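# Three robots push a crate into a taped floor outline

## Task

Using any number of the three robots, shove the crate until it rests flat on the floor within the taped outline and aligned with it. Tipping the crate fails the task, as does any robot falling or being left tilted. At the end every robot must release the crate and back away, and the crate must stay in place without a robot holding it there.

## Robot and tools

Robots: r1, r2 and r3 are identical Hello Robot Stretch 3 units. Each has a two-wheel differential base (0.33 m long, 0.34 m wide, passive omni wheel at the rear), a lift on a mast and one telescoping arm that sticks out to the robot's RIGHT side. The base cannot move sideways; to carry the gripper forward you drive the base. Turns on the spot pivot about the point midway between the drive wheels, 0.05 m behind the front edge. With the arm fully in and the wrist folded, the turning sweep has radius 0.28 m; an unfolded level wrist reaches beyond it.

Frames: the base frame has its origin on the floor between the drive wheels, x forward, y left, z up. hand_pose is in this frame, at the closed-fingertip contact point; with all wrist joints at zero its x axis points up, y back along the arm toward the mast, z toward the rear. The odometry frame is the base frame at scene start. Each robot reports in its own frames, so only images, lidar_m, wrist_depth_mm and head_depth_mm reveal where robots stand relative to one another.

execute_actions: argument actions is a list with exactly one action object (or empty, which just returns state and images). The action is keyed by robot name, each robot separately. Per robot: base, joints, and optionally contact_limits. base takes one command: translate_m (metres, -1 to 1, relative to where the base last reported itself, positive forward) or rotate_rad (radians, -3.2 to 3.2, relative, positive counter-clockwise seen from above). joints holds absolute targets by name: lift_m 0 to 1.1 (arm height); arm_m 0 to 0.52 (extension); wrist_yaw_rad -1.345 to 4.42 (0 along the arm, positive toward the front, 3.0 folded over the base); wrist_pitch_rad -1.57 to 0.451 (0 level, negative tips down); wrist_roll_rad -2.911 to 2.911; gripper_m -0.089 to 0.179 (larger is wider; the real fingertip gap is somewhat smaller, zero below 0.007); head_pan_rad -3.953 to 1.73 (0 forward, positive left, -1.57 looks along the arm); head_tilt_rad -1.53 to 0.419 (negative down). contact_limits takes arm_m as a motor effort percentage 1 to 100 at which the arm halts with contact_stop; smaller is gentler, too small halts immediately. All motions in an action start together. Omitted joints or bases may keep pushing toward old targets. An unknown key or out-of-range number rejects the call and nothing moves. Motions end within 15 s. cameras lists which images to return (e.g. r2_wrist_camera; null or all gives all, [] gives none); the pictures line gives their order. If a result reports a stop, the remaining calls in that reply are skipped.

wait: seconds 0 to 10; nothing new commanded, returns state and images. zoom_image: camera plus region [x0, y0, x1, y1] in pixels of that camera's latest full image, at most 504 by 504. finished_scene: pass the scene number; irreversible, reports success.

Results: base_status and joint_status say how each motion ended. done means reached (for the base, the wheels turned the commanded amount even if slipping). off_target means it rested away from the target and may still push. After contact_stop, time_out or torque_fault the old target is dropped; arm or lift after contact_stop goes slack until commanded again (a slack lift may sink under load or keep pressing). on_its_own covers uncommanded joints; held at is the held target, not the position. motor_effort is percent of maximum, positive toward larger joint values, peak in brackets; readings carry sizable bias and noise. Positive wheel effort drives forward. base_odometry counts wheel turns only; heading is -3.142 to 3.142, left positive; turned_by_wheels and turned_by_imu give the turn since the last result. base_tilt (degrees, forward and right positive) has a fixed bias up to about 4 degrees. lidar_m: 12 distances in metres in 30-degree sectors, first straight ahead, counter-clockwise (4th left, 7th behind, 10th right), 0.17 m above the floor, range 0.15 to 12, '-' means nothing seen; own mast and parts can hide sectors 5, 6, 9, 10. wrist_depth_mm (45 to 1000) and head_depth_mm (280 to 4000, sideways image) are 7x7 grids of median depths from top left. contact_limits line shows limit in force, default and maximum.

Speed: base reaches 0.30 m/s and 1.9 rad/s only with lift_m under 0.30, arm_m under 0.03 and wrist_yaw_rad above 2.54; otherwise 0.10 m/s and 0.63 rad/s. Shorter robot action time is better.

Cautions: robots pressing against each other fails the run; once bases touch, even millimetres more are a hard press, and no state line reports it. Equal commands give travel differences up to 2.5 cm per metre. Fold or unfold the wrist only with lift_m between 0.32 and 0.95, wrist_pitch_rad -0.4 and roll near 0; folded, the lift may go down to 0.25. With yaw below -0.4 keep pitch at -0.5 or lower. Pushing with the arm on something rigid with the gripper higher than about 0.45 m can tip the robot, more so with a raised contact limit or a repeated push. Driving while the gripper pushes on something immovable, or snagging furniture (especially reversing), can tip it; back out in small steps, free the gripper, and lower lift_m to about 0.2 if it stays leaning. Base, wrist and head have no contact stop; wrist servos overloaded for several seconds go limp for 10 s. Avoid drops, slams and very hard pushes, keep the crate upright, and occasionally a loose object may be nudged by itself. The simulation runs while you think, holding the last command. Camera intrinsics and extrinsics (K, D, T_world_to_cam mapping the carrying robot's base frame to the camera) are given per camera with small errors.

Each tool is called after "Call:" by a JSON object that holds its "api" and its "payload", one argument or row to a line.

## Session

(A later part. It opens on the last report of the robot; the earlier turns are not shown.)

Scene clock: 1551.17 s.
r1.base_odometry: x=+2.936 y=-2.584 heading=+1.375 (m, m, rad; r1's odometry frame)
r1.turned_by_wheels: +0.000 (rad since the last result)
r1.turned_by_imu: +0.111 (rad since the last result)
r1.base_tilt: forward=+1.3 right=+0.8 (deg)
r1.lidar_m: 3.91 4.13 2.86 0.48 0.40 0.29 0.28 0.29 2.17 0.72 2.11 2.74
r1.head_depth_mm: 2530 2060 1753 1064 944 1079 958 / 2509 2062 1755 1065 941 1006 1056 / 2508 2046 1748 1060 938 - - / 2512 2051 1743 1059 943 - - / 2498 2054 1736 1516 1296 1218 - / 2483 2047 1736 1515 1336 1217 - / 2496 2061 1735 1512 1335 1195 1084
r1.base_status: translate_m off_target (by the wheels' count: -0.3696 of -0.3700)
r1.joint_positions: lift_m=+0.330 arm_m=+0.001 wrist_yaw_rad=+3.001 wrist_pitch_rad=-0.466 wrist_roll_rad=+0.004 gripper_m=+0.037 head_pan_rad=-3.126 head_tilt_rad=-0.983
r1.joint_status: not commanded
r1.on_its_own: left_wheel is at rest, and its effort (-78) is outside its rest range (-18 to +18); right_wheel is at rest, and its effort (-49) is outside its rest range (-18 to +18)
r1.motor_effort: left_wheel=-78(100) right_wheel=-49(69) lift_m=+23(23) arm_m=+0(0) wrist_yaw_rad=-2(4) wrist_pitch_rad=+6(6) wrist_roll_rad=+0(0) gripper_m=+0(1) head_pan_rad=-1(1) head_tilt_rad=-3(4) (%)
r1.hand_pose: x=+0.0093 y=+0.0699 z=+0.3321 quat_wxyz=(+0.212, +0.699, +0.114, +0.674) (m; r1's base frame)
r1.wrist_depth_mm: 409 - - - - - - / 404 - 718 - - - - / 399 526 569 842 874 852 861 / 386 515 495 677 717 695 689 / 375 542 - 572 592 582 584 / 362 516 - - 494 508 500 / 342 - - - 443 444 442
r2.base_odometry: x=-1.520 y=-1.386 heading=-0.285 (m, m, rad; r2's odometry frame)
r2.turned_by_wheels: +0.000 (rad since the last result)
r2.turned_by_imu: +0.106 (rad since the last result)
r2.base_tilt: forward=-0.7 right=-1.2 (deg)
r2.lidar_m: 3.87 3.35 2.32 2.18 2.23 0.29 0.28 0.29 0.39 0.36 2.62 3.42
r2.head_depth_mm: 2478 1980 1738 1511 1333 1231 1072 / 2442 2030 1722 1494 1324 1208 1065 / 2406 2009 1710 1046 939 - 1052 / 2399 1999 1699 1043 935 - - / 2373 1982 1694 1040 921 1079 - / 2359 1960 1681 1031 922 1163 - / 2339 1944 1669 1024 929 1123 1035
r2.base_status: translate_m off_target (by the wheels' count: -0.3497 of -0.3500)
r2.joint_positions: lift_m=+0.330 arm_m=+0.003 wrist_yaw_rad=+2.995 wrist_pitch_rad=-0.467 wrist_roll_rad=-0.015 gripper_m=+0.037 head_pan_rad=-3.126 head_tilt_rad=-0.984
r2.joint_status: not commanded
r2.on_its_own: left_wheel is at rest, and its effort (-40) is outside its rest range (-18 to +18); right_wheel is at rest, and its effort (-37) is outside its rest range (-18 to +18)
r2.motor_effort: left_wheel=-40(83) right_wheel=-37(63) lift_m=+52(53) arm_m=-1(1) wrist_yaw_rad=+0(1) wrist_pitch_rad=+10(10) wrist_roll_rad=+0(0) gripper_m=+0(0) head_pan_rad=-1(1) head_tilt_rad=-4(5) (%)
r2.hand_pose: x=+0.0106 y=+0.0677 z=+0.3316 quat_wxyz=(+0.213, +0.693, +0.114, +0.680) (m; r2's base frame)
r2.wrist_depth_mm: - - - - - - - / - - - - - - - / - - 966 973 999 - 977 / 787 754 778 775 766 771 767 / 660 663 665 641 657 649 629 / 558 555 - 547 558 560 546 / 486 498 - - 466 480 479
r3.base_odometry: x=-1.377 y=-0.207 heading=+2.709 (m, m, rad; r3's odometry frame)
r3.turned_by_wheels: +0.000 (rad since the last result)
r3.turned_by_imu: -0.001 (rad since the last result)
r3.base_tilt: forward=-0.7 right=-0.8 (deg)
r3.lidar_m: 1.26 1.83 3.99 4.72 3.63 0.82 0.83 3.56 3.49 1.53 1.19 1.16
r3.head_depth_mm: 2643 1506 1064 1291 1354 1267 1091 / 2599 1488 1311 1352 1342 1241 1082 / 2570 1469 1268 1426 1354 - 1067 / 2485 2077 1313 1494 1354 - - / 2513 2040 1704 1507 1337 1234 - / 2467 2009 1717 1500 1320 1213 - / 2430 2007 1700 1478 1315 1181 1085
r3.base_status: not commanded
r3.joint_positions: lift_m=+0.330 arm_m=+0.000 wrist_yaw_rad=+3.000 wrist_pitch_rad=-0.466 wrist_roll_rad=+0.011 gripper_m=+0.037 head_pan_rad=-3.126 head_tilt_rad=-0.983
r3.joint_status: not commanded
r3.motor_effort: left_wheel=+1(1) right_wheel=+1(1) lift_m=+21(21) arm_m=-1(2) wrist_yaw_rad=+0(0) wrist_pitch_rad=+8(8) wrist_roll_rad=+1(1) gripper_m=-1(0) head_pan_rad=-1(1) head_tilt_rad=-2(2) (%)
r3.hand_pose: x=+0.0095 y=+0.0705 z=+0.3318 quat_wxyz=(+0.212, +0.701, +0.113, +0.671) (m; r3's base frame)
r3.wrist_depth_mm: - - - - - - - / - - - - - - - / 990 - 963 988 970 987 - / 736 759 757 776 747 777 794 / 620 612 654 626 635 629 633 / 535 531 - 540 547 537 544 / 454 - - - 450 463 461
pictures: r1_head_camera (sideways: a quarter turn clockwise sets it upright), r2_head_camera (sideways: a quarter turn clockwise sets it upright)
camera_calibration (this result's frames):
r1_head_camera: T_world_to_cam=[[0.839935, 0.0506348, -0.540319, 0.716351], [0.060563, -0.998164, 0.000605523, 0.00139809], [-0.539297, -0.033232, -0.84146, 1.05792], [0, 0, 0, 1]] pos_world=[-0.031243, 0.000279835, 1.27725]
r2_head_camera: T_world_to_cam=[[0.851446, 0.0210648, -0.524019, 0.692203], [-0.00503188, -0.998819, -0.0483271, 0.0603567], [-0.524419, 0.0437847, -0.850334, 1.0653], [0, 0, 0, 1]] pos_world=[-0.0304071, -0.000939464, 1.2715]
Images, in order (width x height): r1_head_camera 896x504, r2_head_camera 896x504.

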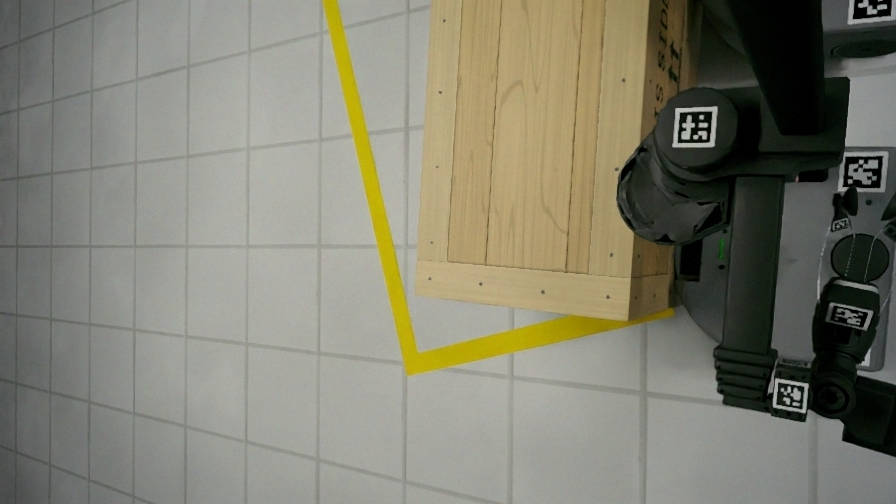

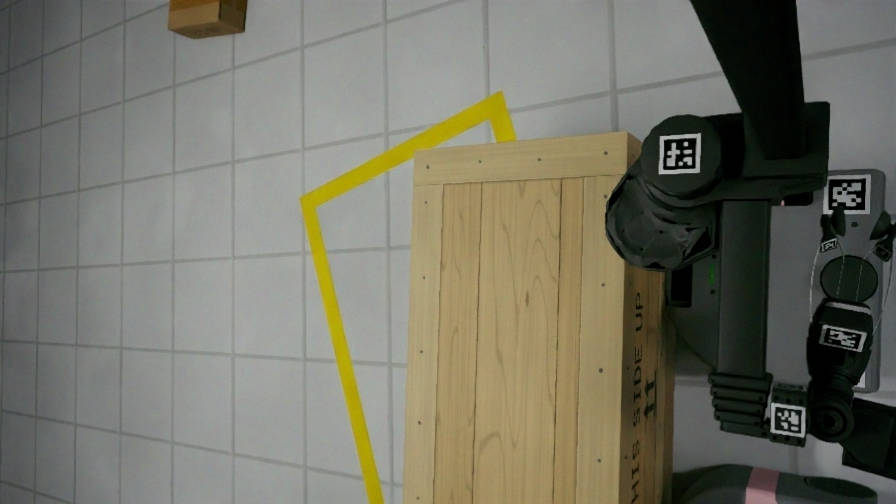

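Call:
{"api": "execute_actions", "payload": {
  "actions": [
    {"r2":{"base":{"translate_m":0.3},"joints":{"lift_m":0.28}},"r1":{"base":{"translate_m":0.02}}}
  ],
  "cameras": []
}}

Call:
{"api": "execute_actions", "payload": {
  "actions": [
    {"r2":{"base":{"rotate_rad":-0.5}}}
  ],
  "cameras": []
}}

Call:
{"api": "execute_actions", "payload": {
  "actions": [
    {"r2":{"base":{"translate_m":-0.27}}}
  ],
  "cameras": []
}}

Call:
{"api": "execute_actions", "payload": {
  "actions": [
    {"r2":{"base":{"rotate_rad":0.42},"joints":{"lift_m":0.33}}}
  ],
  "cameras": ["r1_head_camera","r2_head_camera","r1_nav_camera"]
}}

Scene clock: 1581.30 s.
r1.base_odometry: x=+2.940 y=-2.565 heading=+1.375 (m, m, rad; r1's odometry frame)
r1.turned_by_wheels: +0.000 (rad since the last result)
r1.turned_by_imu: -0.001 (rad since the last result)
r1.base_tilt: forward=+1.2 right=+0.8 (deg)
r1.lidar_m: 3.88 4.15 0.55 2.71 0.43 0.31 0.30 0.31 2.16 0.72 2.11 2.74
r1.head_depth_mm: 2510 2058 1754 1067 942 1172 1064 / 2488 2062 1748 1069 939 1089 1060 / 2485 2052 1742 1061 942 - - / 2506 2055 1737 1063 955 - - / 2495 2048 1744 1515 1295 1216 - / 2503 2054 1735 1513 1336 1217 - / 2493 2050 1746 1512 1339 1198 1085
r1.base_status: done
r1.joint_positions: lift_m=+0.330 arm_m=+0.001 wrist_yaw_rad=+3.001 wrist_pitch_rad=-0.466 wrist_roll_rad=+0.004 gripper_m=+0.037 head_pan_rad=-3.126 head_tilt_rad=-0.983
r1.joint_status: not commanded
r1.motor_effort: left_wheel=+0(72) right_wheel=+0(47) lift_m=+22(22) arm_m=+0(0) wrist_yaw_rad=-2(1) wrist_pitch_rad=+6(6) wrist_roll_rad=+0(0) gripper_m=-1(1) head_pan_rad=-1(2) head_tilt_rad=-4(4) (%)
r1.hand_pose: x=+0.0093 y=+0.0699 z=+0.3321 quat_wxyz=(+0.212, +0.699, +0.114, +0.674) (m; r1's base frame)
r1.wrist_depth_mm: 438 - - - 674 - - / 434 - - - - - - / 425 569 863 603 562 859 856 / 414 581 719 565 550 690 698 / 399 568 - 599 589 583 578 / 386 510 - - 497 504 503 / 367 - - - 446 441 440
r2.base_odometry: x=-1.232 y=-1.470 heading=-0.285 (m, m, rad; r2's odometry frame)
r2.turned_by_wheels: +0.000 (rad since the last result)
r2.turned_by_imu: +0.000 (rad since the last result)
r2.base_tilt: forward=-0.9 right=-1.2 (deg)
r2.lidar_m: 3.57 3.37 2.35 2.20 2.25 0.60 0.58 0.60 0.49 1.24 2.60 3.37
r2.head_depth_mm: 2456 1984 1733 1511 1337 1234 1069 / 2461 2011 1715 1500 1329 1207 1070 / 2398 2003 1221 1092 1318 - 1055 / 2422 1990 1196 1094 1300 - - / 2385 1986 1187 1097 1296 1216 - / 2335 1957 1178 1088 1301 1192 - / 2347 1960 1173 1085 1153 1135 1076
r2.base_status: done
r2.joint_positions: lift_m=+0.280 arm_m=+0.003 wrist_yaw_rad=+2.995 wrist_pitch_rad=-0.467 wrist_roll_rad=-0.015 gripper_m=+0.037 head_pan_rad=-3.126 head_tilt_rad=-0.984
r2.joint_status: all done
r2.motor_effort: left_wheel=+1(38) right_wheel=-1(34) lift_m=+28(48) arm_m=-1(1) wrist_yaw_rad=+0(1) wrist_pitch_rad=+10(10) wrist_roll_rad=-1(0) gripper_m=+1(0) head_pan_rad=+0(0) head_tilt_rad=-4(4) (%)
r2.hand_pose: x=+0.0106 y=+0.0677 z=+0.2824 quat_wxyz=(+0.213, +0.693, +0.114, +0.680) (m; r2's base frame)
r2.wrist_depth_mm: - - - - - - - / - - - - - - - / 880 - 851 877 890 855 874 / 705 690 698 700 692 684 680 / 595 568 603 577 576 570 564 / 493 490 - - 510 480 485 / 447 - - - 415 430 426
r3.base_odometry: x=-1.377 y=-0.207 heading=+2.709 (m, m, rad; r3's odometry frame)
r3.turned_by_wheels: +0.000 (rad since the last result)
r3.turned_by_imu: -0.001 (rad since the last result)
r3.base_tilt: forward=-0.6 right=-0.9 (deg)
r3.lidar_m: 1.26 1.84 3.98 4.71 1.38 0.82 0.83 3.56 3.49 1.53 1.19 1.16
r3.head_depth_mm: 2637 1500 1079 1294 1350 1264 1091 / 2605 1480 1313 1355 1346 1239 1085 / 2574 1472 1261 1435 1352 - 1064 / 2498 2061 1314 1501 1355 - - / 2496 2051 1707 1513 1336 1234 - / 2483 2016 1721 1501 1321 1210 - / 2433 2002 1714 1487 1317 1180 1075
r3.base_status: not commanded
r3.joint_positions: lift_m=+0.330 arm_m=+0.000 wrist_yaw_rad=+3.000 wrist_pitch_rad=-0.466 wrist_roll_rad=+0.011 gripper_m=+0.037 head_pan_rad=-3.126 head_tilt_rad=-0.983
r3.joint_status: not commanded
r3.motor_effort: left_wheel=+0(0) right_wheel=+1(1) lift_m=+21(21) arm_m=-2(2) wrist_yaw_rad=-1(1) wrist_pitch_rad=+8(8) wrist_roll_rad=+1(1) gripper_m=+0(0) head_pan_rad=+0(0) head_tilt_rad=-2(2) (%)
r3.hand_pose: x=+0.0095 y=+0.0705 z=+0.3318 quat_wxyz=(+0.212, +0.701, +0.113, +0.671) (m; r3's base frame)
r3.wrist_depth_mm: - - - - - - - / - - - - - - - / 987 - 959 977 966 994 - / 756 753 759 778 767 777 773 / 616 626 645 648 630 638 634 / 529 524 - 550 548 540 539 / 456 - - - 448 459 463
pictures: none
No camera images: the call's "cameras" was empty. Leave "cameras" out to get every camera's image.

Scene clock: 1582.93 s.
r1.base_odometry: x=+2.940 y=-2.565 heading=+1.375 (m, m, rad; r1's odometry frame)
r1.turned_by_wheels: +0.000 (rad since the last result)
r1.turned_by_imu: +0.000 (rad since the last result)
r1.base_tilt: forward=+1.2 right=+0.8 (deg)
r1.lidar_m: 3.89 4.15 0.55 2.71 0.43 0.31 0.30 0.31 2.18 0.72 2.11 2.74
r1.head_depth_mm: 2497 2073 1744 1065 940 1169 1068 / 2508 2072 1739 1061 941 1089 1058 / 2498 2062 1737 1064 941 - - / 2504 2057 1741 1062 954 - - / 2498 2048 1737 1514 1293 1215 - / 2500 2047 1739 1508 1341 1217 - / 2485 2048 1742 1513 1346 1195 1086
r1.base_status: not commanded
r1.joint_positions: lift_m=+0.330 arm_m=+0.001 wrist_yaw_rad=+3.001 wrist_pitch_rad=-0.466 wrist_roll_rad=+0.004 gripper_m=+0.037 head_pan_rad=-3.126 head_tilt_rad=-0.983
r1.joint_status: not commanded
r1.motor_effort: left_wheel=+0(0) right_wheel=+0(0) lift_m=+23(23) arm_m=+0(0) wrist_yaw_rad=-2(2) wrist_pitch_rad=+6(6) wrist_roll_rad=+0(0) gripper_m=+0(1) head_pan_rad=-1(2) head_tilt_rad=-4(4) (%)
r1.hand_pose: x=+0.0093 y=+0.0699 z=+0.3321 quat_wxyz=(+0.212, +0.699, +0.114, +0.674) (m; r1's base frame)
r1.wrist_depth_mm: 435 - - - 696 - - / 437 - - - - - - / 429 566 877 593 592 849 876 / 412 588 714 636 593 693 694 / 400 577 - 589 588 592 592 / 385 518 - - 497 505 504 / 368 - - - 448 444 441
r2.base_odometry: x=-1.232 y=-1.470 heading=-0.785 (m, m, rad; r2's odometry frame)
r2.turned_by_wheels: -0.500 (rad since the last result)
r2.turned_by_imu: -0.497 (rad since the last result)
r2.base_tilt: forward=-0.7 right=-1.2 (deg)
r2.lidar_m: 3.47 3.59 3.29 2.32 2.21 2.27 0.60 0.58 0.50 0.49 1.24 2.61
r2.head_depth_mm: 2386 2015 1732 1517 1334 1236 1076 / 2427 2019 1720 1500 1325 1203 1064 / 2395 1991 1713 1496 1322 - 1053 / 2436 2009 1698 1485 1320 - - / 2386 1952 1683 1266 1316 1219 - / 2372 1960 1182 1070 1268 1192 - / 2356 1943 1181 1027 1216 1164 1070
r2.base_status: done
r2.joint_positions: lift_m=+0.280 arm_m=+0.003 wrist_yaw_rad=+2.995 wrist_pitch_rad=-0.467 wrist_roll_rad=-0.015 gripper_m=+0.037 head_pan_rad=-3.126 head_tilt_rad=-0.984
r2.joint_status: not commanded
r2.motor_effort: left_wheel=+2(8) right_wheel=-3(8) lift_m=+28(28) arm_m=-1(1) wrist_yaw_rad=+0(1) wrist_pitch_rad=+10(10) wrist_roll_rad=+0(0) gripper_m=+0(1) head_pan_rad=-1(1) head_tilt_rad=-5(4) (%)
r2.hand_pose: x=+0.0106 y=+0.0677 z=+0.2824 quat_wxyz=(+0.213, +0.693, +0.114, +0.680) (m; r2's base frame)
r2.wrist_depth_mm: - - - - - - - / - - - - - - - / 880 - 866 887 856 884 854 / 720 667 683 698 719 683 687 / 578 579 592 571 570 571 570 / 493 495 - - 510 488 484 / 439 - - - 413 430 427
r3.base_odometry: x=-1.377 y=-0.207 heading=+2.709 (m, m, rad; r3's odometry frame)
r3.turned_by_wheels: +0.000 (rad since the last result)
r3.turned_by_imu: +0.000 (rad since the last result)
r3.base_tilt: forward=-0.7 right=-0.8 (deg)
r3.lidar_m: 1.26 1.84 3.99 4.71 1.38 0.82 0.83 3.56 3.49 1.52 1.19 1.16
r3.head_depth_mm: 2642 1504 1076 1295 1351 1259 1093 / 2614 1483 1311 1350 1343 1236 1083 / 2561 1475 1258 1435 1353 - 1066 / 2489 2054 1309 1501 1355 - - / 2507 2053 1697 1504 1328 1233 - / 2443 2026 1723 1497 1326 1216 - / 2432 2012 1706 1492 1313 1179 1081
r3.base_status: not commanded
r3.joint_positions: lift_m=+0.330 arm_m=+0.000 wrist_yaw_rad=+3.000 wrist_pitch_rad=-0.466 wrist_roll_rad=+0.011 gripper_m=+0.037 head_pan_rad=-3.126 head_tilt_rad=-0.983
r3.joint_status: not commanded
r3.motor_effort: left_wheel=+0(0) right_wheel=+1(1) lift_m=+21(21) arm_m=-2(2) wrist_yaw_rad=-1(1) wrist_pitch_rad=+8(8) wrist_roll_rad=+1(1) gripper_m=-1(0) head_pan_rad=-2(1) head_tilt_rad=-2(2) (%)
r3.hand_pose: x=+0.0095 y=+0.0705 z=+0.3318 quat_wxyz=(+0.212, +0.701, +0.113, +0.671) (m; r3's base frame)
r3.wrist_depth_mm: - - - - - - - / - - - - - - - / 960 - 958 961 979 995 - / 738 741 756 751 755 764 757 / 612 612 645 635 636 639 637 / 523 531 - 543 552 531 537 / 457 - - - 451 459 466
pictures: none
No camera images: the call's "cameras" was empty. Leave "cameras" out to get every camera's image.

Scene clock: 1585.57 s.
r1.base_odometry: x=+2.940 y=-2.565 heading=+1.375 (m, m, rad; r1's odometry frame)
r1.turned_by_wheels: +0.000 (rad since the last result)
r1.turned_by_imu: +0.000 (rad since the last result)
r1.base_tilt: forward=+1.3 right=+0.8 (deg)
r1.lidar_m: 3.88 4.15 2.87 0.61 0.43 0.31 0.30 0.31 2.17 0.72 2.11 2.74
r1.head_depth_mm: 2499 2048 1748 1065 941 1172 1067 / 2486 2047 1744 1063 941 1084 1060 / 2489 2055 1748 1063 941 - - / 2498 2050 1737 1064 954 - - / 2473 2043 1749 1508 1297 1214 - / 2504 2049 1733 1513 1340 1217 - / 2477 2044 1745 1507 1331 1197 1085
r1.base_status: not commanded
r1.joint_positions: lift_m=+0.330 arm_m=+0.001 wrist_yaw_rad=+3.001 wrist_pitch_rad=-0.466 wrist_roll_rad=+0.004 gripper_m=+0.037 head_pan_rad=-3.126 head_tilt_rad=-0.983
r1.joint_status: not commanded
r1.motor_effort: left_wheel=+0(0) right_wheel=-1(0) lift_m=+23(23) arm_m=+0(0) wrist_yaw_rad=-1(1) wrist_pitch_rad=+6(7) wrist_roll_rad=+0(0) gripper_m=+0(0) head_pan_rad=-2(2) head_tilt_rad=-3(4) (%)
r1.hand_pose: x=+0.0093 y=+0.0699 z=+0.3321 quat_wxyz=(+0.212, +0.699, +0.114, +0.674) (m; r1's base frame)
r1.wrist_depth_mm: 437 - - - - - - / 436 - 763 - - - - / 428 563 631 797 880 866 860 / 412 582 676 703 686 706 688 / 401 568 - 598 597 587 582 / 391 516 - - 496 510 500 / 367 - - - 444 443 440
r2.base_odometry: x=-1.423 y=-1.279 heading=-0.785 (m, m, rad; r2's odometry frame)
r2.turned_by_wheels: +0.000 (rad since the last result)
r2.turned_by_imu: -0.002 (rad since the last result)
r2.base_tilt: forward=-0.8 right=-1.2 (deg)
r2.lidar_m: 3.65 3.85 3.09 2.17 2.07 2.11 2.79 0.34 0.36 0.49 0.50 2.77
r2.head_depth_mm: 2306 2022 1747 1511 1338 1227 1071 / 2402 2034 1719 1496 1327 1212 1068 / 2429 2005 1715 1488 1323 - 1053 / 2383 1993 1702 1493 1320 - - / 2387 1936 1687 1475 1304 1212 - / 2347 1952 1691 1416 931 1153 - / 2331 1948 1688 1024 909 1073 1071
r2.base_status: done
r2.joint_positions: lift_m=+0.280 arm_m=+0.003 wrist_yaw_rad=+2.995 wrist_pitch_rad=-0.467 wrist_roll_rad=-0.015 gripper_m=+0.037 head_pan_rad=-3.126 head_tilt_rad=-0.984
r2.joint_status: not commanded
r2.motor_effort: left_wheel=+2(6) right_wheel=-3(9) lift_m=+28(28) arm_m=-1(1) wrist_yaw_rad=+0(0) wrist_pitch_rad=+10(10) wrist_roll_rad=-1(0) gripper_m=+0(0) head_pan_rad=+0(1) head_tilt_rad=-4(5) (%)
r2.hand_pose: x=+0.0106 y=+0.0677 z=+0.2824 quat_wxyz=(+0.213, +0.693, +0.114, +0.680) (m; r2's base frame)
r2.wrist_depth_mm: - - - - - - - / - - - - - - - / 903 - 887 877 911 871 853 / 698 676 698 709 690 682 697 / 576 575 594 572 579 571 568 / 495 495 - - 505 499 485 / 441 - - - 415 423 429
r3.base_odometry: x=-1.377 y=-0.207 heading=+2.709 (m, m, rad; r3's odometry frame)
r3.turned_by_wheels: +0.000 (rad since the last result)
r3.turned_by_imu: +0.000 (rad since the last result)
r3.base_tilt: forward=-0.6 right=-0.9 (deg)
r3.lidar_m: 1.26 1.83 3.98 4.69 3.61 0.81 0.83 3.56 3.48 1.52 1.19 1.16
r3.head_depth_mm: 2620 1508 1076 1296 1346 1263 1096 / 2605 1487 1314 1353 1342 1244 1085 / 2543 1471 1268 1434 1356 - 1062 / 2482 2075 1314 1489 1358 - - / 2495 2055 1698 1509 1334 1236 - / 2473 2025 1728 1498 1329 1206 - / 2424 1993 1705 1480 1316 1180 1083
r3.base_status: not commanded
r3.joint_positions: lift_m=+0.330 arm_m=+0.000 wrist_yaw_rad=+3.000 wrist_pitch_rad=-0.466 wrist_roll_rad=+0.011 gripper_m=+0.037 head_pan_rad=-3.126 head_tilt_rad=-0.983
r3.joint_status: not commanded
r3.motor_effort: left_wheel=-1(0) right_wheel=+1(1) lift_m=+21(21) arm_m=-2(2) wrist_yaw_rad=-1(0) wrist_pitch_rad=+8(8) wrist_roll_rad=+1(1) gripper_m=-1(1) head_pan_rad=-1(2) head_tilt_rad=-2(2) (%)
r3.hand_pose: x=+0.0095 y=+0.0705 z=+0.3318 quat_wxyz=(+0.212, +0.701, +0.113, +0.671) (m; r3's base frame)
r3.wrist_depth_mm: - - - - - - - / - - - - - - - / 945 - 979 - 936 - - / 764 745 766 758 765 790 793 / 613 622 651 638 635 626 627 / 520 534 - 563 557 533 535 / 455 - - - 449 456 458
pictures: none
No camera images: the call's "cameras" was empty. Leave "cameras" out to get every camera's image.

Scene clock: 1586.90 s.
r1.base_odometry: x=+2.940 y=-2.565 heading=+1.375 (m, m, rad; r1's odometry frame)
r1.turned_by_wheels: +0.000 (rad since the last result)
r1.turned_by_imu: +0.000 (rad since the last result)
r1.base_tilt: forward=+1.2 right=+0.9 (deg)
r1.lidar_m: 3.88 4.13 2.87 0.61 0.43 0.31 0.30 0.31 2.16 0.72 2.11 2.73
r1.head_depth_mm: 2506 2048 1745 1064 942 1173 1066 / 2499 2062 1737 1065 940 1090 1057 / 2500 2054 1739 1066 940 - - / 2499 2047 1739 1064 953 - - / 2491 2052 1743 1511 1300 1211 - / 2504 2040 1731 1513 1334 1215 - / 2495 2043 1735 1511 1338 1198 1085
r1.base_status: not commanded
r1.joint_positions: lift_m=+0.330 arm_m=+0.001 wrist_yaw_rad=+3.001 wrist_pitch_rad=-0.466 wrist_roll_rad=+0.004 gripper_m=+0.037 head_pan_rad=-3.126 head_tilt_rad=-0.983
r1.joint_status: not commanded
r1.motor_effort: left_wheel=+0(1) right_wheel=+0(1) lift_m=+23(22) arm_m=+0(0) wrist_yaw_rad=-1(1) wrist_pitch_rad=+6(6) wrist_roll_rad=+0(0) gripper_m=+0(0) head_pan_rad=-1(2) head_tilt_rad=-4(4) (%)
r1.hand_pose: x=+0.0093 y=+0.0699 z=+0.3321 quat_wxyz=(+0.212, +0.699, +0.114, +0.674) (m; r1's base frame)
r1.wrist_depth_mm: 439 - - - - - - / 430 - 761 - - - - / 428 564 606 801 878 870 851 / 418 587 661 677 699 698 700 / 399 571 - 595 586 579 581 / 389 513 - - 493 503 505 / 367 - - - 445 440 441
r2.base_odometry: x=-1.423 y=-1.279 heading=-0.365 (m, m, rad; r2's odometry frame)
r2.turned_by_wheels: +0.420 (rad since the last result)
r2.turned_by_imu: +0.417 (rad since the last result)
r2.base_tilt: forward=-0.8 right=-1.1 (deg)
r2.lidar_m: 3.84 3.49 2.26 2.06 2.08 2.57 0.34 0.35 0.44 0.50 2.72 3.33
r2.head_depth_mm: 2485 2046 1734 1505 1335 1228 1073 / 2436 1926 1717 1493 1333 1212 1067 / 2420 2010 1710 1494 1339 - 1051 / 2393 1981 1691 1089 977 - - / 2383 1970 1684 1039 960 1223 - / 2345 1966 1677 1028 952 1192 - / 2336 1956 1664 1031 945 1170 1074
r2.base_status: done
r2.joint_positions: lift_m=+0.330 arm_m=+0.003 wrist_yaw_rad=+2.995 wrist_pitch_rad=-0.467 wrist_roll_rad=-0.015 gripper_m=+0.037 head_pan_rad=-3.126 head_tilt_rad=-0.984
r2.joint_status: all done
r2.motor_effort: left_wheel=-1(6) right_wheel=+2(7) lift_m=+55(57) arm_m=-1(1) wrist_yaw_rad=+0(0) wrist_pitch_rad=+10(10) wrist_roll_rad=+0(1) gripper_m=+0(0) head_pan_rad=-1(1) head_tilt_rad=-4(4) (%)
r2.hand_pose: x=+0.0106 y=+0.0677 z=+0.3315 quat_wxyz=(+0.213, +0.693, +0.114, +0.680) (m; r2's base frame)
r2.wrist_depth_mm: - - - - - - - / - - - - - - - / - - 997 - 972 988 991 / 776 758 773 769 777 760 778 / 662 639 677 645 638 651 636 / 555 549 - 549 566 547 551 / 487 490 - - 468 475 472
r3.base_odometry: x=-1.377 y=-0.207 heading=+2.709 (m, m, rad; r3's odometry frame)
r3.turned_by_wheels: +0.000 (rad since the last result)
r3.turned_by_imu: +0.000 (rad since the last result)
r3.base_tilt: forward=-0.6 right=-0.8 (deg)
r3.lidar_m: 1.26 1.83 3.99 4.69 3.63 0.82 0.83 3.56 3.47 1.52 1.19 1.16
r3.head_depth_mm: 2652 1498 1075 1294 1348 1264 1092 / 2597 1480 1313 1358 1341 1235 1087 / 2566 1472 1266 1440 1357 - 1066 / 2468 2081 1318 1497 1356 - - / 2474 2052 1699 1505 1336 1234 - / 2451 2027 1718 1497 1322 1213 - / 2418 2011 1705 1483 1319 1178 1080
r3.base_status: not commanded
r3.joint_positions: lift_m=+0.330 arm_m=+0.000 wrist_yaw_rad=+3.000 wrist_pitch_rad=-0.466 wrist_roll_rad=+0.011 gripper_m=+0.037 head_pan_rad=-3.126 head_tilt_rad=-0.983
r3.joint_status: not commanded
r3.motor_effort: left_wheel=+0(0) right_wheel=+1(1) lift_m=+21(21) arm_m=-2(2) wrist_yaw_rad=+0(1) wrist_pitch_rad=+8(8) wrist_roll_rad=+1(1) gripper_m=+0(0) head_pan_rad=+0(1) head_tilt_rad=-2(2) (%)
r3.hand_pose: x=+0.0095 y=+0.0705 z=+0.3318 quat_wxyz=(+0.212, +0.701, +0.113, +0.671) (m; r3's base frame)
r3.wrist_depth_mm: - - - - - - - / - - - - - - - / 926 - 958 970 974 - - / 753 737 747 771 776 777 778 / 619 619 645 634 636 626 643 / 524 518 - 544 552 526 536 / 454 - - - 450 465 468
pictures: r1_head_camera (sideways: a quarter turn clockwise sets it upright), r1_nav_camera (sideways: a quarter turn counterclockwise sets it upright), r2_head_camera (sideways: a quarter turn clockwise sets it upright)
camera_calibration (this result's frames):
r1_head_camera: T_world_to_cam=[[0.839933, 0.0506294, -0.540323, 0.716356], [0.0605566, -0.998165, 0.000605302, 0.00139841], [-0.539301, -0.0332286, -0.841457, 1.05791], [0, 0, 0, 1]] pos_world=[-0.0312431, 0.000280073, 1.27725]
r1_nav_camera: T_world_to_cam=[[-0.824699, -0.0477082, 0.563557, -0.691157], [-0.0180403, 0.998148, 0.0580989, -0.0206118], [-0.565285, 0.0377474, -0.824032, 1.03306], [0, 0, 0, 1]] pos_world=[0.0136059, -0.0513956, 1.24198]
r2_head_camera: T_world_to_cam=[[0.851446, 0.0210648, -0.524019, 0.692202], [-0.00503186, -0.998819, -0.0483271, 0.0603567], [-0.524418, 0.0437847, -0.850334, 1.0653], [0, 0, 0, 1]] pos_world=[-0.0304071, -0.000939464, 1.2715]
Images, in order (width x height): r1_head_camera 896x504, r1_nav_camera 672x504, r2_head_camera 896x504.

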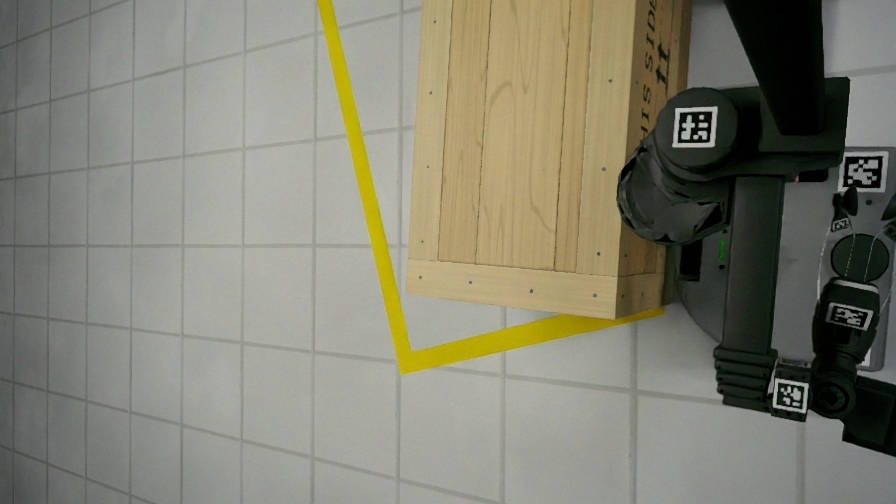

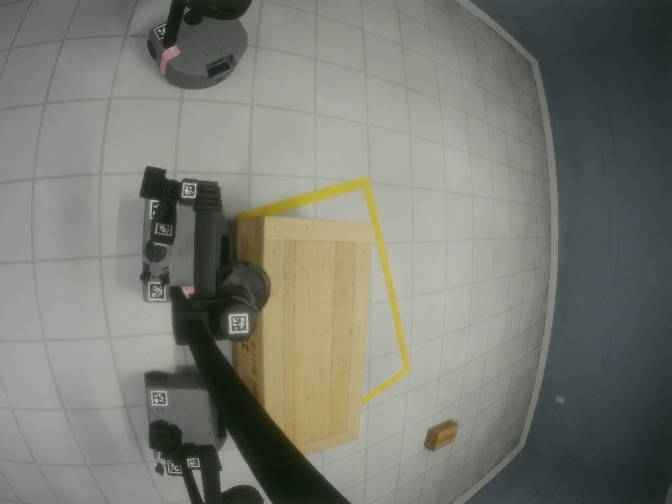

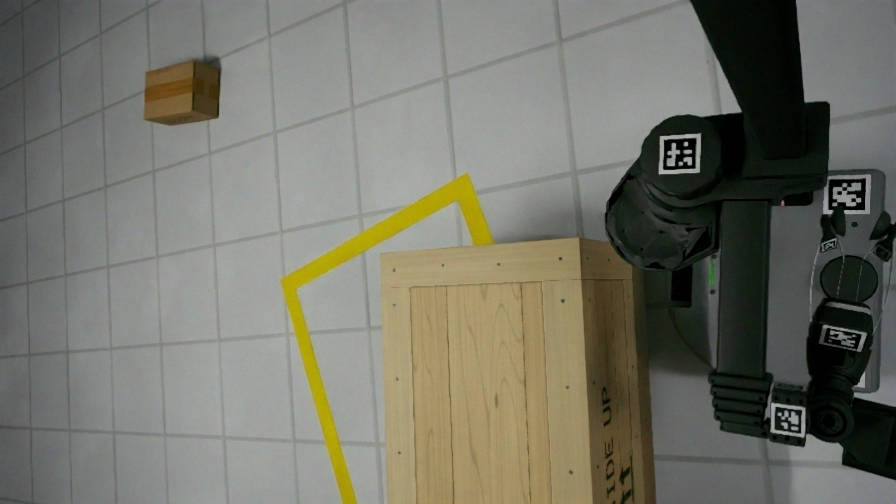

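Call:
{"api": "execute_actions", "payload": {
  "actions": [
    {"r2":{"base":{"rotate_rad":0.17}}}
  ],
  "cameras": []
}}

Call:
{"api": "execute_actions", "payload": {
  "actions": [
    {"r1":{"base":{"translate_m":-0.12}},"r2":{"base":{"translate_m":-0.36}}}
  ],
  "cameras": ["r1_head_camera","r2_head_camera"]
}}

Scene clock: 1599.07 s.
r1.base_odometry: x=+2.940 y=-2.565 heading=+1.375 (m, m, rad; r1's odometry frame)
r1.turned_by_wheels: +0.000 (rad since the last result)
r1.turned_by_imu: -0.001 (rad since the last result)
r1.base_tilt: forward=+1.2 right=+0.8 (deg)
r1.lidar_m: 3.88 4.13 2.87 0.61 0.43 0.31 0.30 0.31 2.16 0.72 2.10 2.75
r1.head_depth_mm: 2495 2067 1748 1063 942 1170 1068 / 2516 2078 1743 1062 940 1085 1057 / 2482 2054 1731 1061 941 - - / 2503 2046 1739 1062 956 - - / 2479 2047 1734 1518 1294 1219 - / 2505 2047 1740 1519 1336 1218 - / 2470 2040 1737 1510 1330 1201 1087
r1.base_status: not commanded
r1.joint_positions: lift_m=+0.330 arm_m=+0.001 wrist_yaw_rad=+3.001 wrist_pitch_rad=-0.466 wrist_roll_rad=+0.004 gripper_m=+0.037 head_pan_rad=-3.126 head_tilt_rad=-0.983
r1.joint_status: not commanded
r1.motor_effort: left_wheel=+0(1) right_wheel=-1(0) lift_m=+23(23) arm_m=+0(0) wrist_yaw_rad=-1(1) wrist_pitch_rad=+6(6) wrist_roll_rad=+0(0) gripper_m=+0(0) head_pan_rad=-1(2) head_tilt_rad=-4(4) (%)
r1.hand_pose: x=+0.0093 y=+0.0699 z=+0.3321 quat_wxyz=(+0.212, +0.699, +0.114, +0.674) (m; r1's base frame)
r1.wrist_depth_mm: 436 - - - - - - / 442 - 776 - - - - / 429 562 591 626 862 857 845 / 417 585 630 689 693 694 698 / 404 570 - 595 583 581 576 / 387 514 - - 492 510 502 / 366 - - - 448 442 443
r2.base_odometry: x=-1.423 y=-1.279 heading=-0.195 (m, m, rad; r2's odometry frame)
r2.turned_by_wheels: +0.170 (rad since the last result)
r2.turned_by_imu: +0.168 (rad since the last result)
r2.base_tilt: forward=-0.7 right=-1.2 (deg)
r2.lidar_m: 3.84 2.88 2.12 2.06 2.14 0.35 0.34 0.36 0.50 0.50 2.81 3.89
r2.head_depth_mm: 2458 1975 1748 1499 1342 1233 1070 / 2444 2010 1727 1503 1324 1216 1068 / 2408 2002 1718 1433 1327 - 1053 / 2371 1983 1693 1045 955 - - / 2358 1981 1683 1043 967 1219 - / 2393 1981 1677 1032 966 1198 - / 2354 1958 1676 1027 1003 1168 1067
r2.base_status: done
r2.joint_positions: lift_m=+0.330 arm_m=+0.003 wrist_yaw_rad=+2.995 wrist_pitch_rad=-0.467 wrist_roll_rad=-0.015 gripper_m=+0.037 head_pan_rad=-3.126 head_tilt_rad=-0.984
r2.joint_status: not commanded
r2.motor_effort: left_wheel=-1(5) right_wheel=+2(6) lift_m=+55(55) arm_m=-1(1) wrist_yaw_rad=+0(1) wrist_pitch_rad=+10(10) wrist_roll_rad=+0(0) gripper_m=+0(1) head_pan_rad=-1(1) head_tilt_rad=-4(5) (%)
r2.hand_pose: x=+0.0106 y=+0.0677 z=+0.3315 quat_wxyz=(+0.213, +0.693, +0.114, +0.680) (m; r2's base frame)
r2.wrist_depth_mm: - - - - - - - / - - - - - - - / - - - - 967 951 948 / 777 751 781 780 784 776 776 / 639 650 668 659 656 627 635 / 564 557 - 542 558 543 541 / 483 491 - - 460 475 470
r3.base_odometry: x=-1.377 y=-0.207 heading=+2.709 (m, m, rad; r3's odometry frame)
r3.turned_by_wheels: +0.000 (rad since the last result)
r3.turned_by_imu: -0.001 (rad since the last result)
r3.base_tilt: forward=-0.6 right=-0.8 (deg)
r3.lidar_m: 1.26 1.83 3.98 4.70 3.65 0.82 0.83 3.55 3.48 1.52 1.19 1.16
r3.head_depth_mm: 2655 1508 1077 1299 1351 1264 1099 / 2593 1481 1312 1352 1343 1238 1080 / 2582 1472 1262 1438 1362 - 1067 / 2476 2071 1312 1495 1353 - - / 2512 2038 1712 1509 1332 1232 - / 2480 2018 1727 1498 1323 1216 - / 2430 1997 1706 1489 1311 1183 1081
r3.base_status: not commanded
r3.joint_positions: lift_m=+0.330 arm_m=+0.000 wrist_yaw_rad=+3.000 wrist_pitch_rad=-0.466 wrist_roll_rad=+0.011 gripper_m=+0.037 head_pan_rad=-3.126 head_tilt_rad=-0.983
r3.joint_status: not commanded
r3.motor_effort: left_wheel=+0(0) right_wheel=+1(1) lift_m=+22(21) arm_m=-2(1) wrist_yaw_rad=-1(1) wrist_pitch_rad=+8(8) wrist_roll_rad=+1(1) gripper_m=+0(0) head_pan_rad=-1(0) head_tilt_rad=-2(2) (%)
r3.hand_pose: x=+0.0095 y=+0.0705 z=+0.3318 quat_wxyz=(+0.212, +0.701, +0.113, +0.671) (m; r3's base frame)
r3.wrist_depth_mm: - - - - - - - / - - - - - - - / 980 - - 972 974 991 - / 746 744 749 774 760 773 762 / 620 623 638 634 653 633 622 / 521 531 - 549 547 534 534 / 454 - - - 450 460 459
pictures: none
No camera images: the call's "cameras" was empty. Leave "cameras" out to get every camera's image.

Scene clock: 1604.63 s.
r1.base_odometry: x=+2.916 y=-2.682 heading=+1.375 (m, m, rad; r1's odometry frame)
r1.turned_by_wheels: +0.000 (rad since the last result)
r1.turned_by_imu: +0.004 (rad since the last result)
r1.base_tilt: forward=+1.2 right=+0.9 (deg)
r1.lidar_m: 3.93 4.10 2.85 0.62 0.46 0.30 0.28 0.28 2.17 0.73 2.12 2.77
r1.head_depth_mm: 2508 2045 1751 1065 945 1187 1065 / 2509 2056 1737 1064 942 1151 1059 / 2506 2056 1742 1060 942 - - / 2484 2047 1753 1060 941 - - / 2494 2056 1744 1481 1298 1220 - / 2480 2043 1737 1509 1336 1219 - / 2487 2051 1741 1512 1335 1200 1083
r1.base_status: done
r1.joint_positions: lift_m=+0.330 arm_m=+0.001 wrist_yaw_rad=+3.001 wrist_pitch_rad=-0.466 wrist_roll_rad=+0.004 gripper_m=+0.037 head_pan_rad=-3.126 head_tilt_rad=-0.983
r1.joint_status: not commanded
r1.motor_effort: left_wheel=-12(100) right_wheel=-1(76) lift_m=+23(22) arm_m=+0(0) wrist_yaw_rad=-2(2) wrist_pitch_rad=+6(7) wrist_roll_rad=+0(0) gripper_m=+0(0) head_pan_rad=-1(1) head_tilt_rad=-4(3) (%)
r1.hand_pose: x=+0.0093 y=+0.0699 z=+0.3321 quat_wxyz=(+0.212, +0.699, +0.114, +0.674) (m; r1's base frame)
r1.wrist_depth_mm: 510 - - - - - - / 500 - 763 - - - - / 478 625 599 875 865 869 844 / 445 627 649 710 695 699 691 / 428 583 - 593 588 588 584 / 405 520 - - 494 505 502 / 371 - - - 448 443 438
r2.base_odometry: x=-1.776 y=-1.209 heading=-0.196 (m, m, rad; r2's odometry frame)
r2.turned_by_wheels: -0.001 (rad since the last result)
r2.turned_by_imu: +0.020 (rad since the last result)
r2.base_tilt: forward=-0.8 right=-1.2 (deg)
r2.lidar_m: 4.01 2.79 2.09 2.04 2.13 0.29 0.28 0.29 0.38 0.49 2.84 4.00
r2.head_depth_mm: 2471 2039 1737 1517 1335 1241 1074 / 2450 2012 1721 1501 1323 1211 1071 / 2425 2019 1713 1489 1320 - 1045 / 2399 1989 1703 1046 935 - - / 2371 1964 1687 1040 919 1076 - / 2342 1955 1689 1029 920 1153 - / 2337 1957 1679 1027 916 1136 1072
r2.base_status: translate_m off_target (by the wheels' count: -0.3596 of -0.3600)
r2.joint_positions: lift_m=+0.330 arm_m=+0.003 wrist_yaw_rad=+2.995 wrist_pitch_rad=-0.467 wrist_roll_rad=-0.015 gripper_m=+0.037 head_pan_rad=-3.126 head_tilt_rad=-0.984
r2.joint_status: not commanded
r2.on_its_own: left_wheel is at rest, and its effort (-55) is outside its rest range (-18 to +18); right_wheel is at rest, and its effort (-42) is outside its rest range (-18 to +18)
r2.motor_effort: left_wheel=-55(82) right_wheel=-42(67) lift_m=+53(55) arm_m=-1(1) wrist_yaw_rad=+1(1) wrist_pitch_rad=+10(10) wrist_roll_rad=-1(1) gripper_m=+0(0) head_pan_rad=-1(1) head_tilt_rad=-4(4) (%)
r2.hand_pose: x=+0.0107 y=+0.0677 z=+0.3316 quat_wxyz=(+0.213, +0.693, +0.114, +0.680) (m; r2's base frame)
r2.wrist_depth_mm: - - - - - - - / - - - - - - - / - - 988 975 - 976 971 / 765 756 779 762 805 783 765 / 656 663 680 640 646 652 623 / 556 551 - 550 549 541 546 / 484 486 - - 459 477 473
r3.base_odometry: x=-1.377 y=-0.207 heading=+2.709 (m, m, rad; r3's odometry frame)
r3.turned_by_wheels: +0.000 (rad since the last result)
r3.turned_by_imu: -0.001 (rad since the last result)
r3.base_tilt: forward=-0.7 right=-0.8 (deg)
r3.lidar_m: 1.26 1.84 3.98 4.70 3.63 0.84 0.84 3.56 3.49 1.53 1.19 1.17
r3.head_depth_mm: 2637 1540 1077 1313 1372 1264 1092 / 2611 1479 1344 1354 1348 1246 1084 / 2580 1474 1266 1442 1360 - 1064 / 2484 2058 1309 1500 1350 - - / 2511 2052 1704 1516 1338 1240 - / 2451 2025 1727 1498 1326 1217 - / 2450 2009 1696 1486 1315 1184 1080
r3.base_status: not commanded
r3.joint_positions: lift_m=+0.330 arm_m=+0.000 wrist_yaw_rad=+3.000 wrist_pitch_rad=-0.466 wrist_roll_rad=+0.011 gripper_m=+0.037 head_pan_rad=-3.126 head_tilt_rad=-0.983
r3.joint_status: not commanded
r3.motor_effort: left_wheel=+0(1) right_wheel=+1(1) lift_m=+22(21) arm_m=-2(2) wrist_yaw_rad=-1(1) wrist_pitch_rad=+8(8) wrist_roll_rad=+1(1) gripper_m=+0(0) head_pan_rad=-1(0) head_tilt_rad=-2(2) (%)
r3.hand_pose: x=+0.0095 y=+0.0705 z=+0.3318 quat_wxyz=(+0.212, +0.701, +0.113, +0.671) (m; r3's base frame)
r3.wrist_depth_mm: - - - - - - - / - - - - - - - / 950 - 986 975 983 991 - / 741 757 750 774 763 780 762 / 615 619 640 640 630 635 626 / 520 526 - 554 555 537 538 / 457 - - - 445 462 467
pictures: r1_head_camera (sideways: a quarter turn clockwise sets it upright), r2_head_camera (sideways: a quarter turn clockwise sets it upright)
camera_calibration (this result's frames):
r1_head_camera: T_world_to_cam=[[0.839979, 0.0506309, -0.540252, 0.716263], [0.0605575, -0.998165, 0.000609142, 0.00139341], [-0.53923, -0.033228, -0.841503, 1.05797], [0, 0, 0, 1]] pos_world=[-0.031241, 0.00028007, 1.27725]
r2_head_camera: T_world_to_cam=[[0.851213, 0.0210384, -0.524399, 0.692699], [-0.00508034, -0.998819, -0.0483181, 0.0603453], [-0.524797, 0.0437931, -0.8501, 1.065], [0, 0, 0, 1]] pos_world=[-0.0304206, -0.000938685, 1.27152]
Images, in order (width x height): r1_head_camera 896x504, r2_head_camera 896x504.

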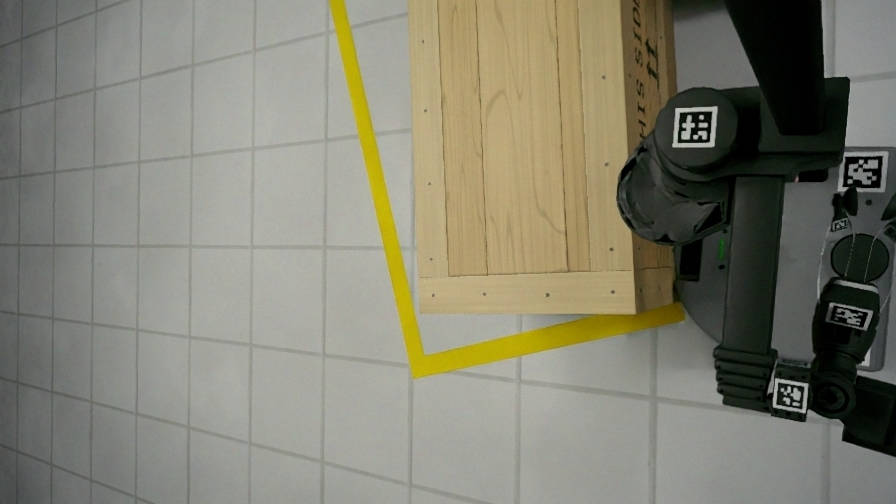

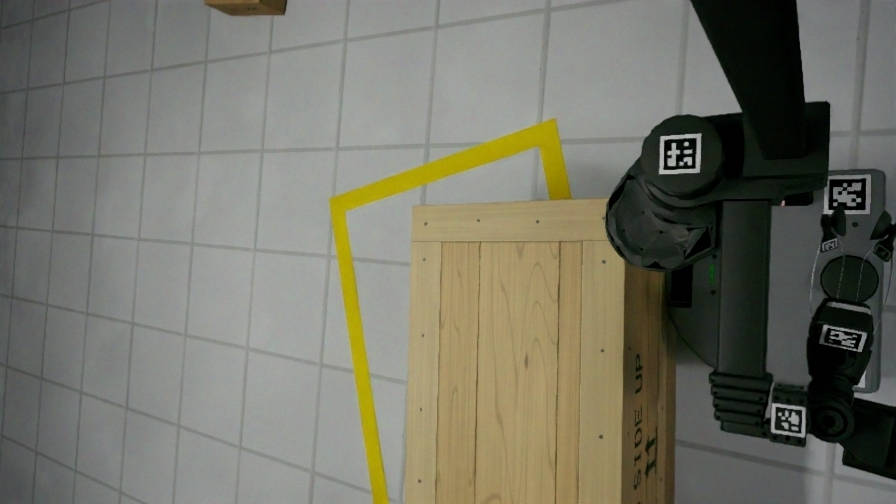

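Call:
{"api": "execute_actions", "payload": {
  "actions": [
    {"r1":{"base":{"translate_m":-0.06}},"r2":{"base":{"translate_m":-0.45}}}
  ],
  "cameras": ["r1_head_camera","r2_head_camera"]
}}

Scene clock: 1618.27 s.
r1.base_odometry: x=+2.905 y=-2.741 heading=+1.374 (m, m, rad; r1's odometry frame)
r1.turned_by_wheels: -0.001 (rad since the last result)
r1.turned_by_imu: +0.005 (rad since the last result)
r1.base_tilt: forward=+1.2 right=+0.8 (deg)
r1.lidar_m: 3.95 4.08 2.85 0.67 0.55 0.32 0.27 0.27 2.18 0.74 2.13 2.79
r1.head_depth_mm: 2515 2067 1744 1069 977 1217 1068 / 2491 2059 1739 1064 958 1208 1061 / 2492 2067 1748 1061 955 - - / 2469 2051 1738 1060 939 - - / 2511 2039 1734 1461 1293 1228 - / 2483 2045 1742 1510 1338 1215 - / 2474 2034 1748 1510 1333 1195 1083
r1.base_status: done
r1.joint_positions: lift_m=+0.330 arm_m=+0.001 wrist_yaw_rad=+3.001 wrist_pitch_rad=-0.466 wrist_roll_rad=+0.004 gripper_m=+0.037 head_pan_rad=-3.126 head_tilt_rad=-0.983
r1.joint_status: not commanded
r1.on_its_own: left_wheel is at rest, and its effort (-38) is outside its rest range (-18 to +18)
r1.motor_effort: left_wheel=-38(100) right_wheel=+1(70) lift_m=+22(23) arm_m=+0(0) wrist_yaw_rad=-1(1) wrist_pitch_rad=+6(6) wrist_roll_rad=+0(0) gripper_m=-1(1) head_pan_rad=-1(1) head_tilt_rad=-4(4) (%)
r1.hand_pose: x=+0.0093 y=+0.0699 z=+0.3321 quat_wxyz=(+0.212, +0.699, +0.114, +0.674) (m; r1's base frame)
r1.wrist_depth_mm: - - - - - - - / - - - - - - - / 580 568 844 869 868 871 857 / 563 600 703 701 708 694 693 / 517 606 - 587 588 587 571 / 473 516 - - 496 504 503 / 415 - - - 450 445 443
r2.base_odometry: x=-2.217 y=-1.121 heading=-0.196 (m, m, rad; r2's odometry frame)
r2.turned_by_wheels: -0.001 (rad since the last result)
r2.turned_by_imu: +0.142 (rad since the last result)
r2.base_tilt: forward=-0.6 right=-1.1 (deg)
r2.lidar_m: 4.62 2.42 2.00 2.00 2.22 0.29 0.28 0.29 0.39 0.53 3.07 4.14
r2.head_depth_mm: 2468 2027 1738 1508 1326 1234 1073 / 2438 2023 1713 1499 1335 1214 1065 / 2427 2009 1709 1489 1322 - 1054 / 2389 1997 1695 1043 933 - - / 2393 1968 1697 1043 918 1078 - / 2351 1983 1684 1032 924 1159 - / 2344 1951 1667 1026 925 1148 1075
r2.base_status: translate_m off_target (by the wheels' count: -0.4496 of -0.4500)
r2.joint_positions: lift_m=+0.330 arm_m=+0.003 wrist_yaw_rad=+2.995 wrist_pitch_rad=-0.467 wrist_roll_rad=-0.015 gripper_m=+0.037 head_pan_rad=-3.127 head_tilt_rad=-0.984
r2.joint_status: not commanded
r2.on_its_own: left_wheel is at rest, and its effort (-54) is outside its rest range (-18 to +18); right_wheel is at rest, and its effort (-43) is outside its rest range (-18 to +18)
r2.motor_effort: left_wheel=-54(84) right_wheel=-43(68) lift_m=+53(53) arm_m=-1(1) wrist_yaw_rad=+0(0) wrist_pitch_rad=+10(10) wrist_roll_rad=+0(0) gripper_m=+0(0) head_pan_rad=-1(1) head_tilt_rad=-4(4) (%)
r2.hand_pose: x=+0.0106 y=+0.0677 z=+0.3316 quat_wxyz=(+0.213, +0.693, +0.114, +0.680) (m; r2's base frame)
r2.wrist_depth_mm: - - - - - - - / - - - - - - - / - - 986 976 965 965 986 / 786 764 790 770 782 784 778 / 651 649 673 641 646 644 635 / 558 550 - 541 563 544 536 / 485 511 - - 470 476 482
r3.base_odometry: x=-1.377 y=-0.207 heading=+2.709 (m, m, rad; r3's odometry frame)
r3.turned_by_wheels: +0.000 (rad since the last result)
r3.turned_by_imu: -0.001 (rad since the last result)
r3.base_tilt: forward=-0.6 right=-0.8 (deg)
r3.lidar_m: 1.26 1.83 3.98 4.70 3.64 0.85 0.87 3.56 3.47 1.53 1.19 1.16
r3.head_depth_mm: 2642 2144 1073 1335 1374 1263 1094 / 2607 1518 1529 1354 1351 1237 1080 / 2552 1467 1272 1452 1353 - 1071 / 2474 1491 1300 1493 1354 - - / 2509 2044 1614 1505 1335 1233 - / 2465 2011 1718 1500 1328 1215 - / 2446 2020 1706 1494 1325 1182 1085
r3.base_status: not commanded
r3.joint_positions: lift_m=+0.330 arm_m=+0.000 wrist_yaw_rad=+3.000 wrist_pitch_rad=-0.466 wrist_roll_rad=+0.011 gripper_m=+0.037 head_pan_rad=-3.126 head_tilt_rad=-0.983
r3.joint_status: not commanded
r3.motor_effort: left_wheel=+0(0) right_wheel=+1(1) lift_m=+22(21) arm_m=-2(2) wrist_yaw_rad=+0(0) wrist_pitch_rad=+8(8) wrist_roll_rad=+1(1) gripper_m=+0(0) head_pan_rad=+0(1) head_tilt_rad=-2(2) (%)
r3.hand_pose: x=+0.0095 y=+0.0705 z=+0.3318 quat_wxyz=(+0.212, +0.701, +0.113, +0.671) (m; r3's base frame)
r3.wrist_depth_mm: - - - - - - - / - - - - - - - / 952 - 940 996 964 978 - / 741 748 752 733 757 760 789 / 612 630 656 629 622 634 638 / 523 524 - 537 553 539 530 / 449 - - - 446 462 464
pictures: r1_head_camera (sideways: a quarter turn clockwise sets it upright), r2_head_camera (sideways: a quarter turn clockwise sets it upright)
camera_calibration (this result's frames):
r1_head_camera: T_world_to_cam=[[0.839979, 0.0506311, -0.540251, 0.716262], [0.0605578, -0.998165, 0.000609169, 0.00139337], [-0.539229, -0.0332281, -0.841503, 1.05797], [0, 0, 0, 1]] pos_world=[-0.031241, 0.000280061, 1.27725]
r2_head_camera: T_world_to_cam=[[0.851223, 0.0210198, -0.524384, 0.692679], [-0.00510137, -0.998819, -0.0483185, 0.0603459], [-0.52478, 0.0438048, -0.85011, 1.06501], [0, 0, 0, 1]] pos_world=[-0.0304201, -0.000937876, 1.27152]
Images, in order (width x height): r1_head_camera 896x504, r2_head_camera 896x504.

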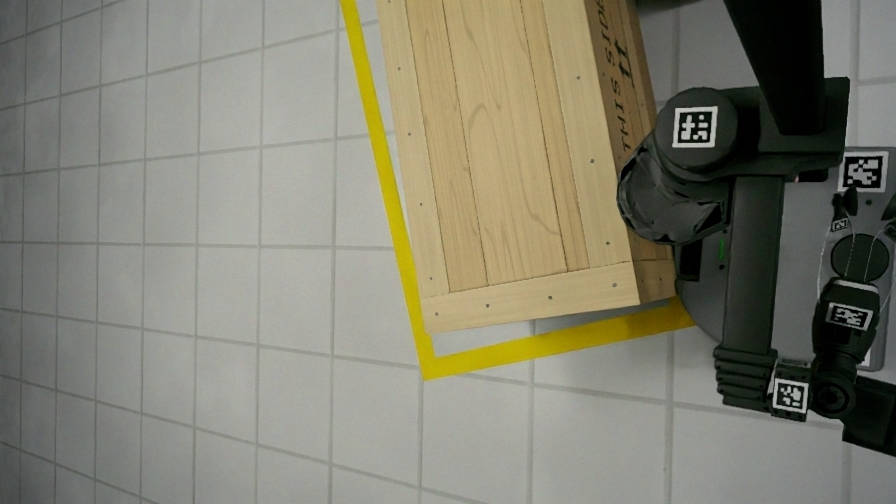

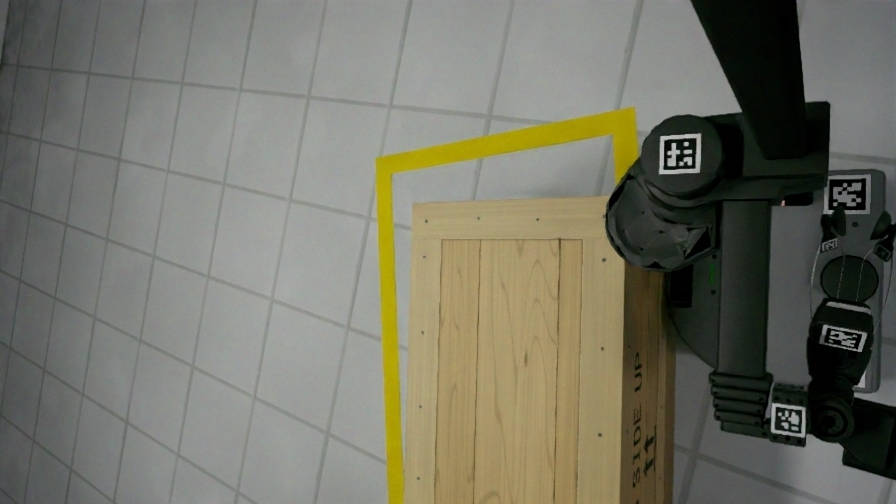

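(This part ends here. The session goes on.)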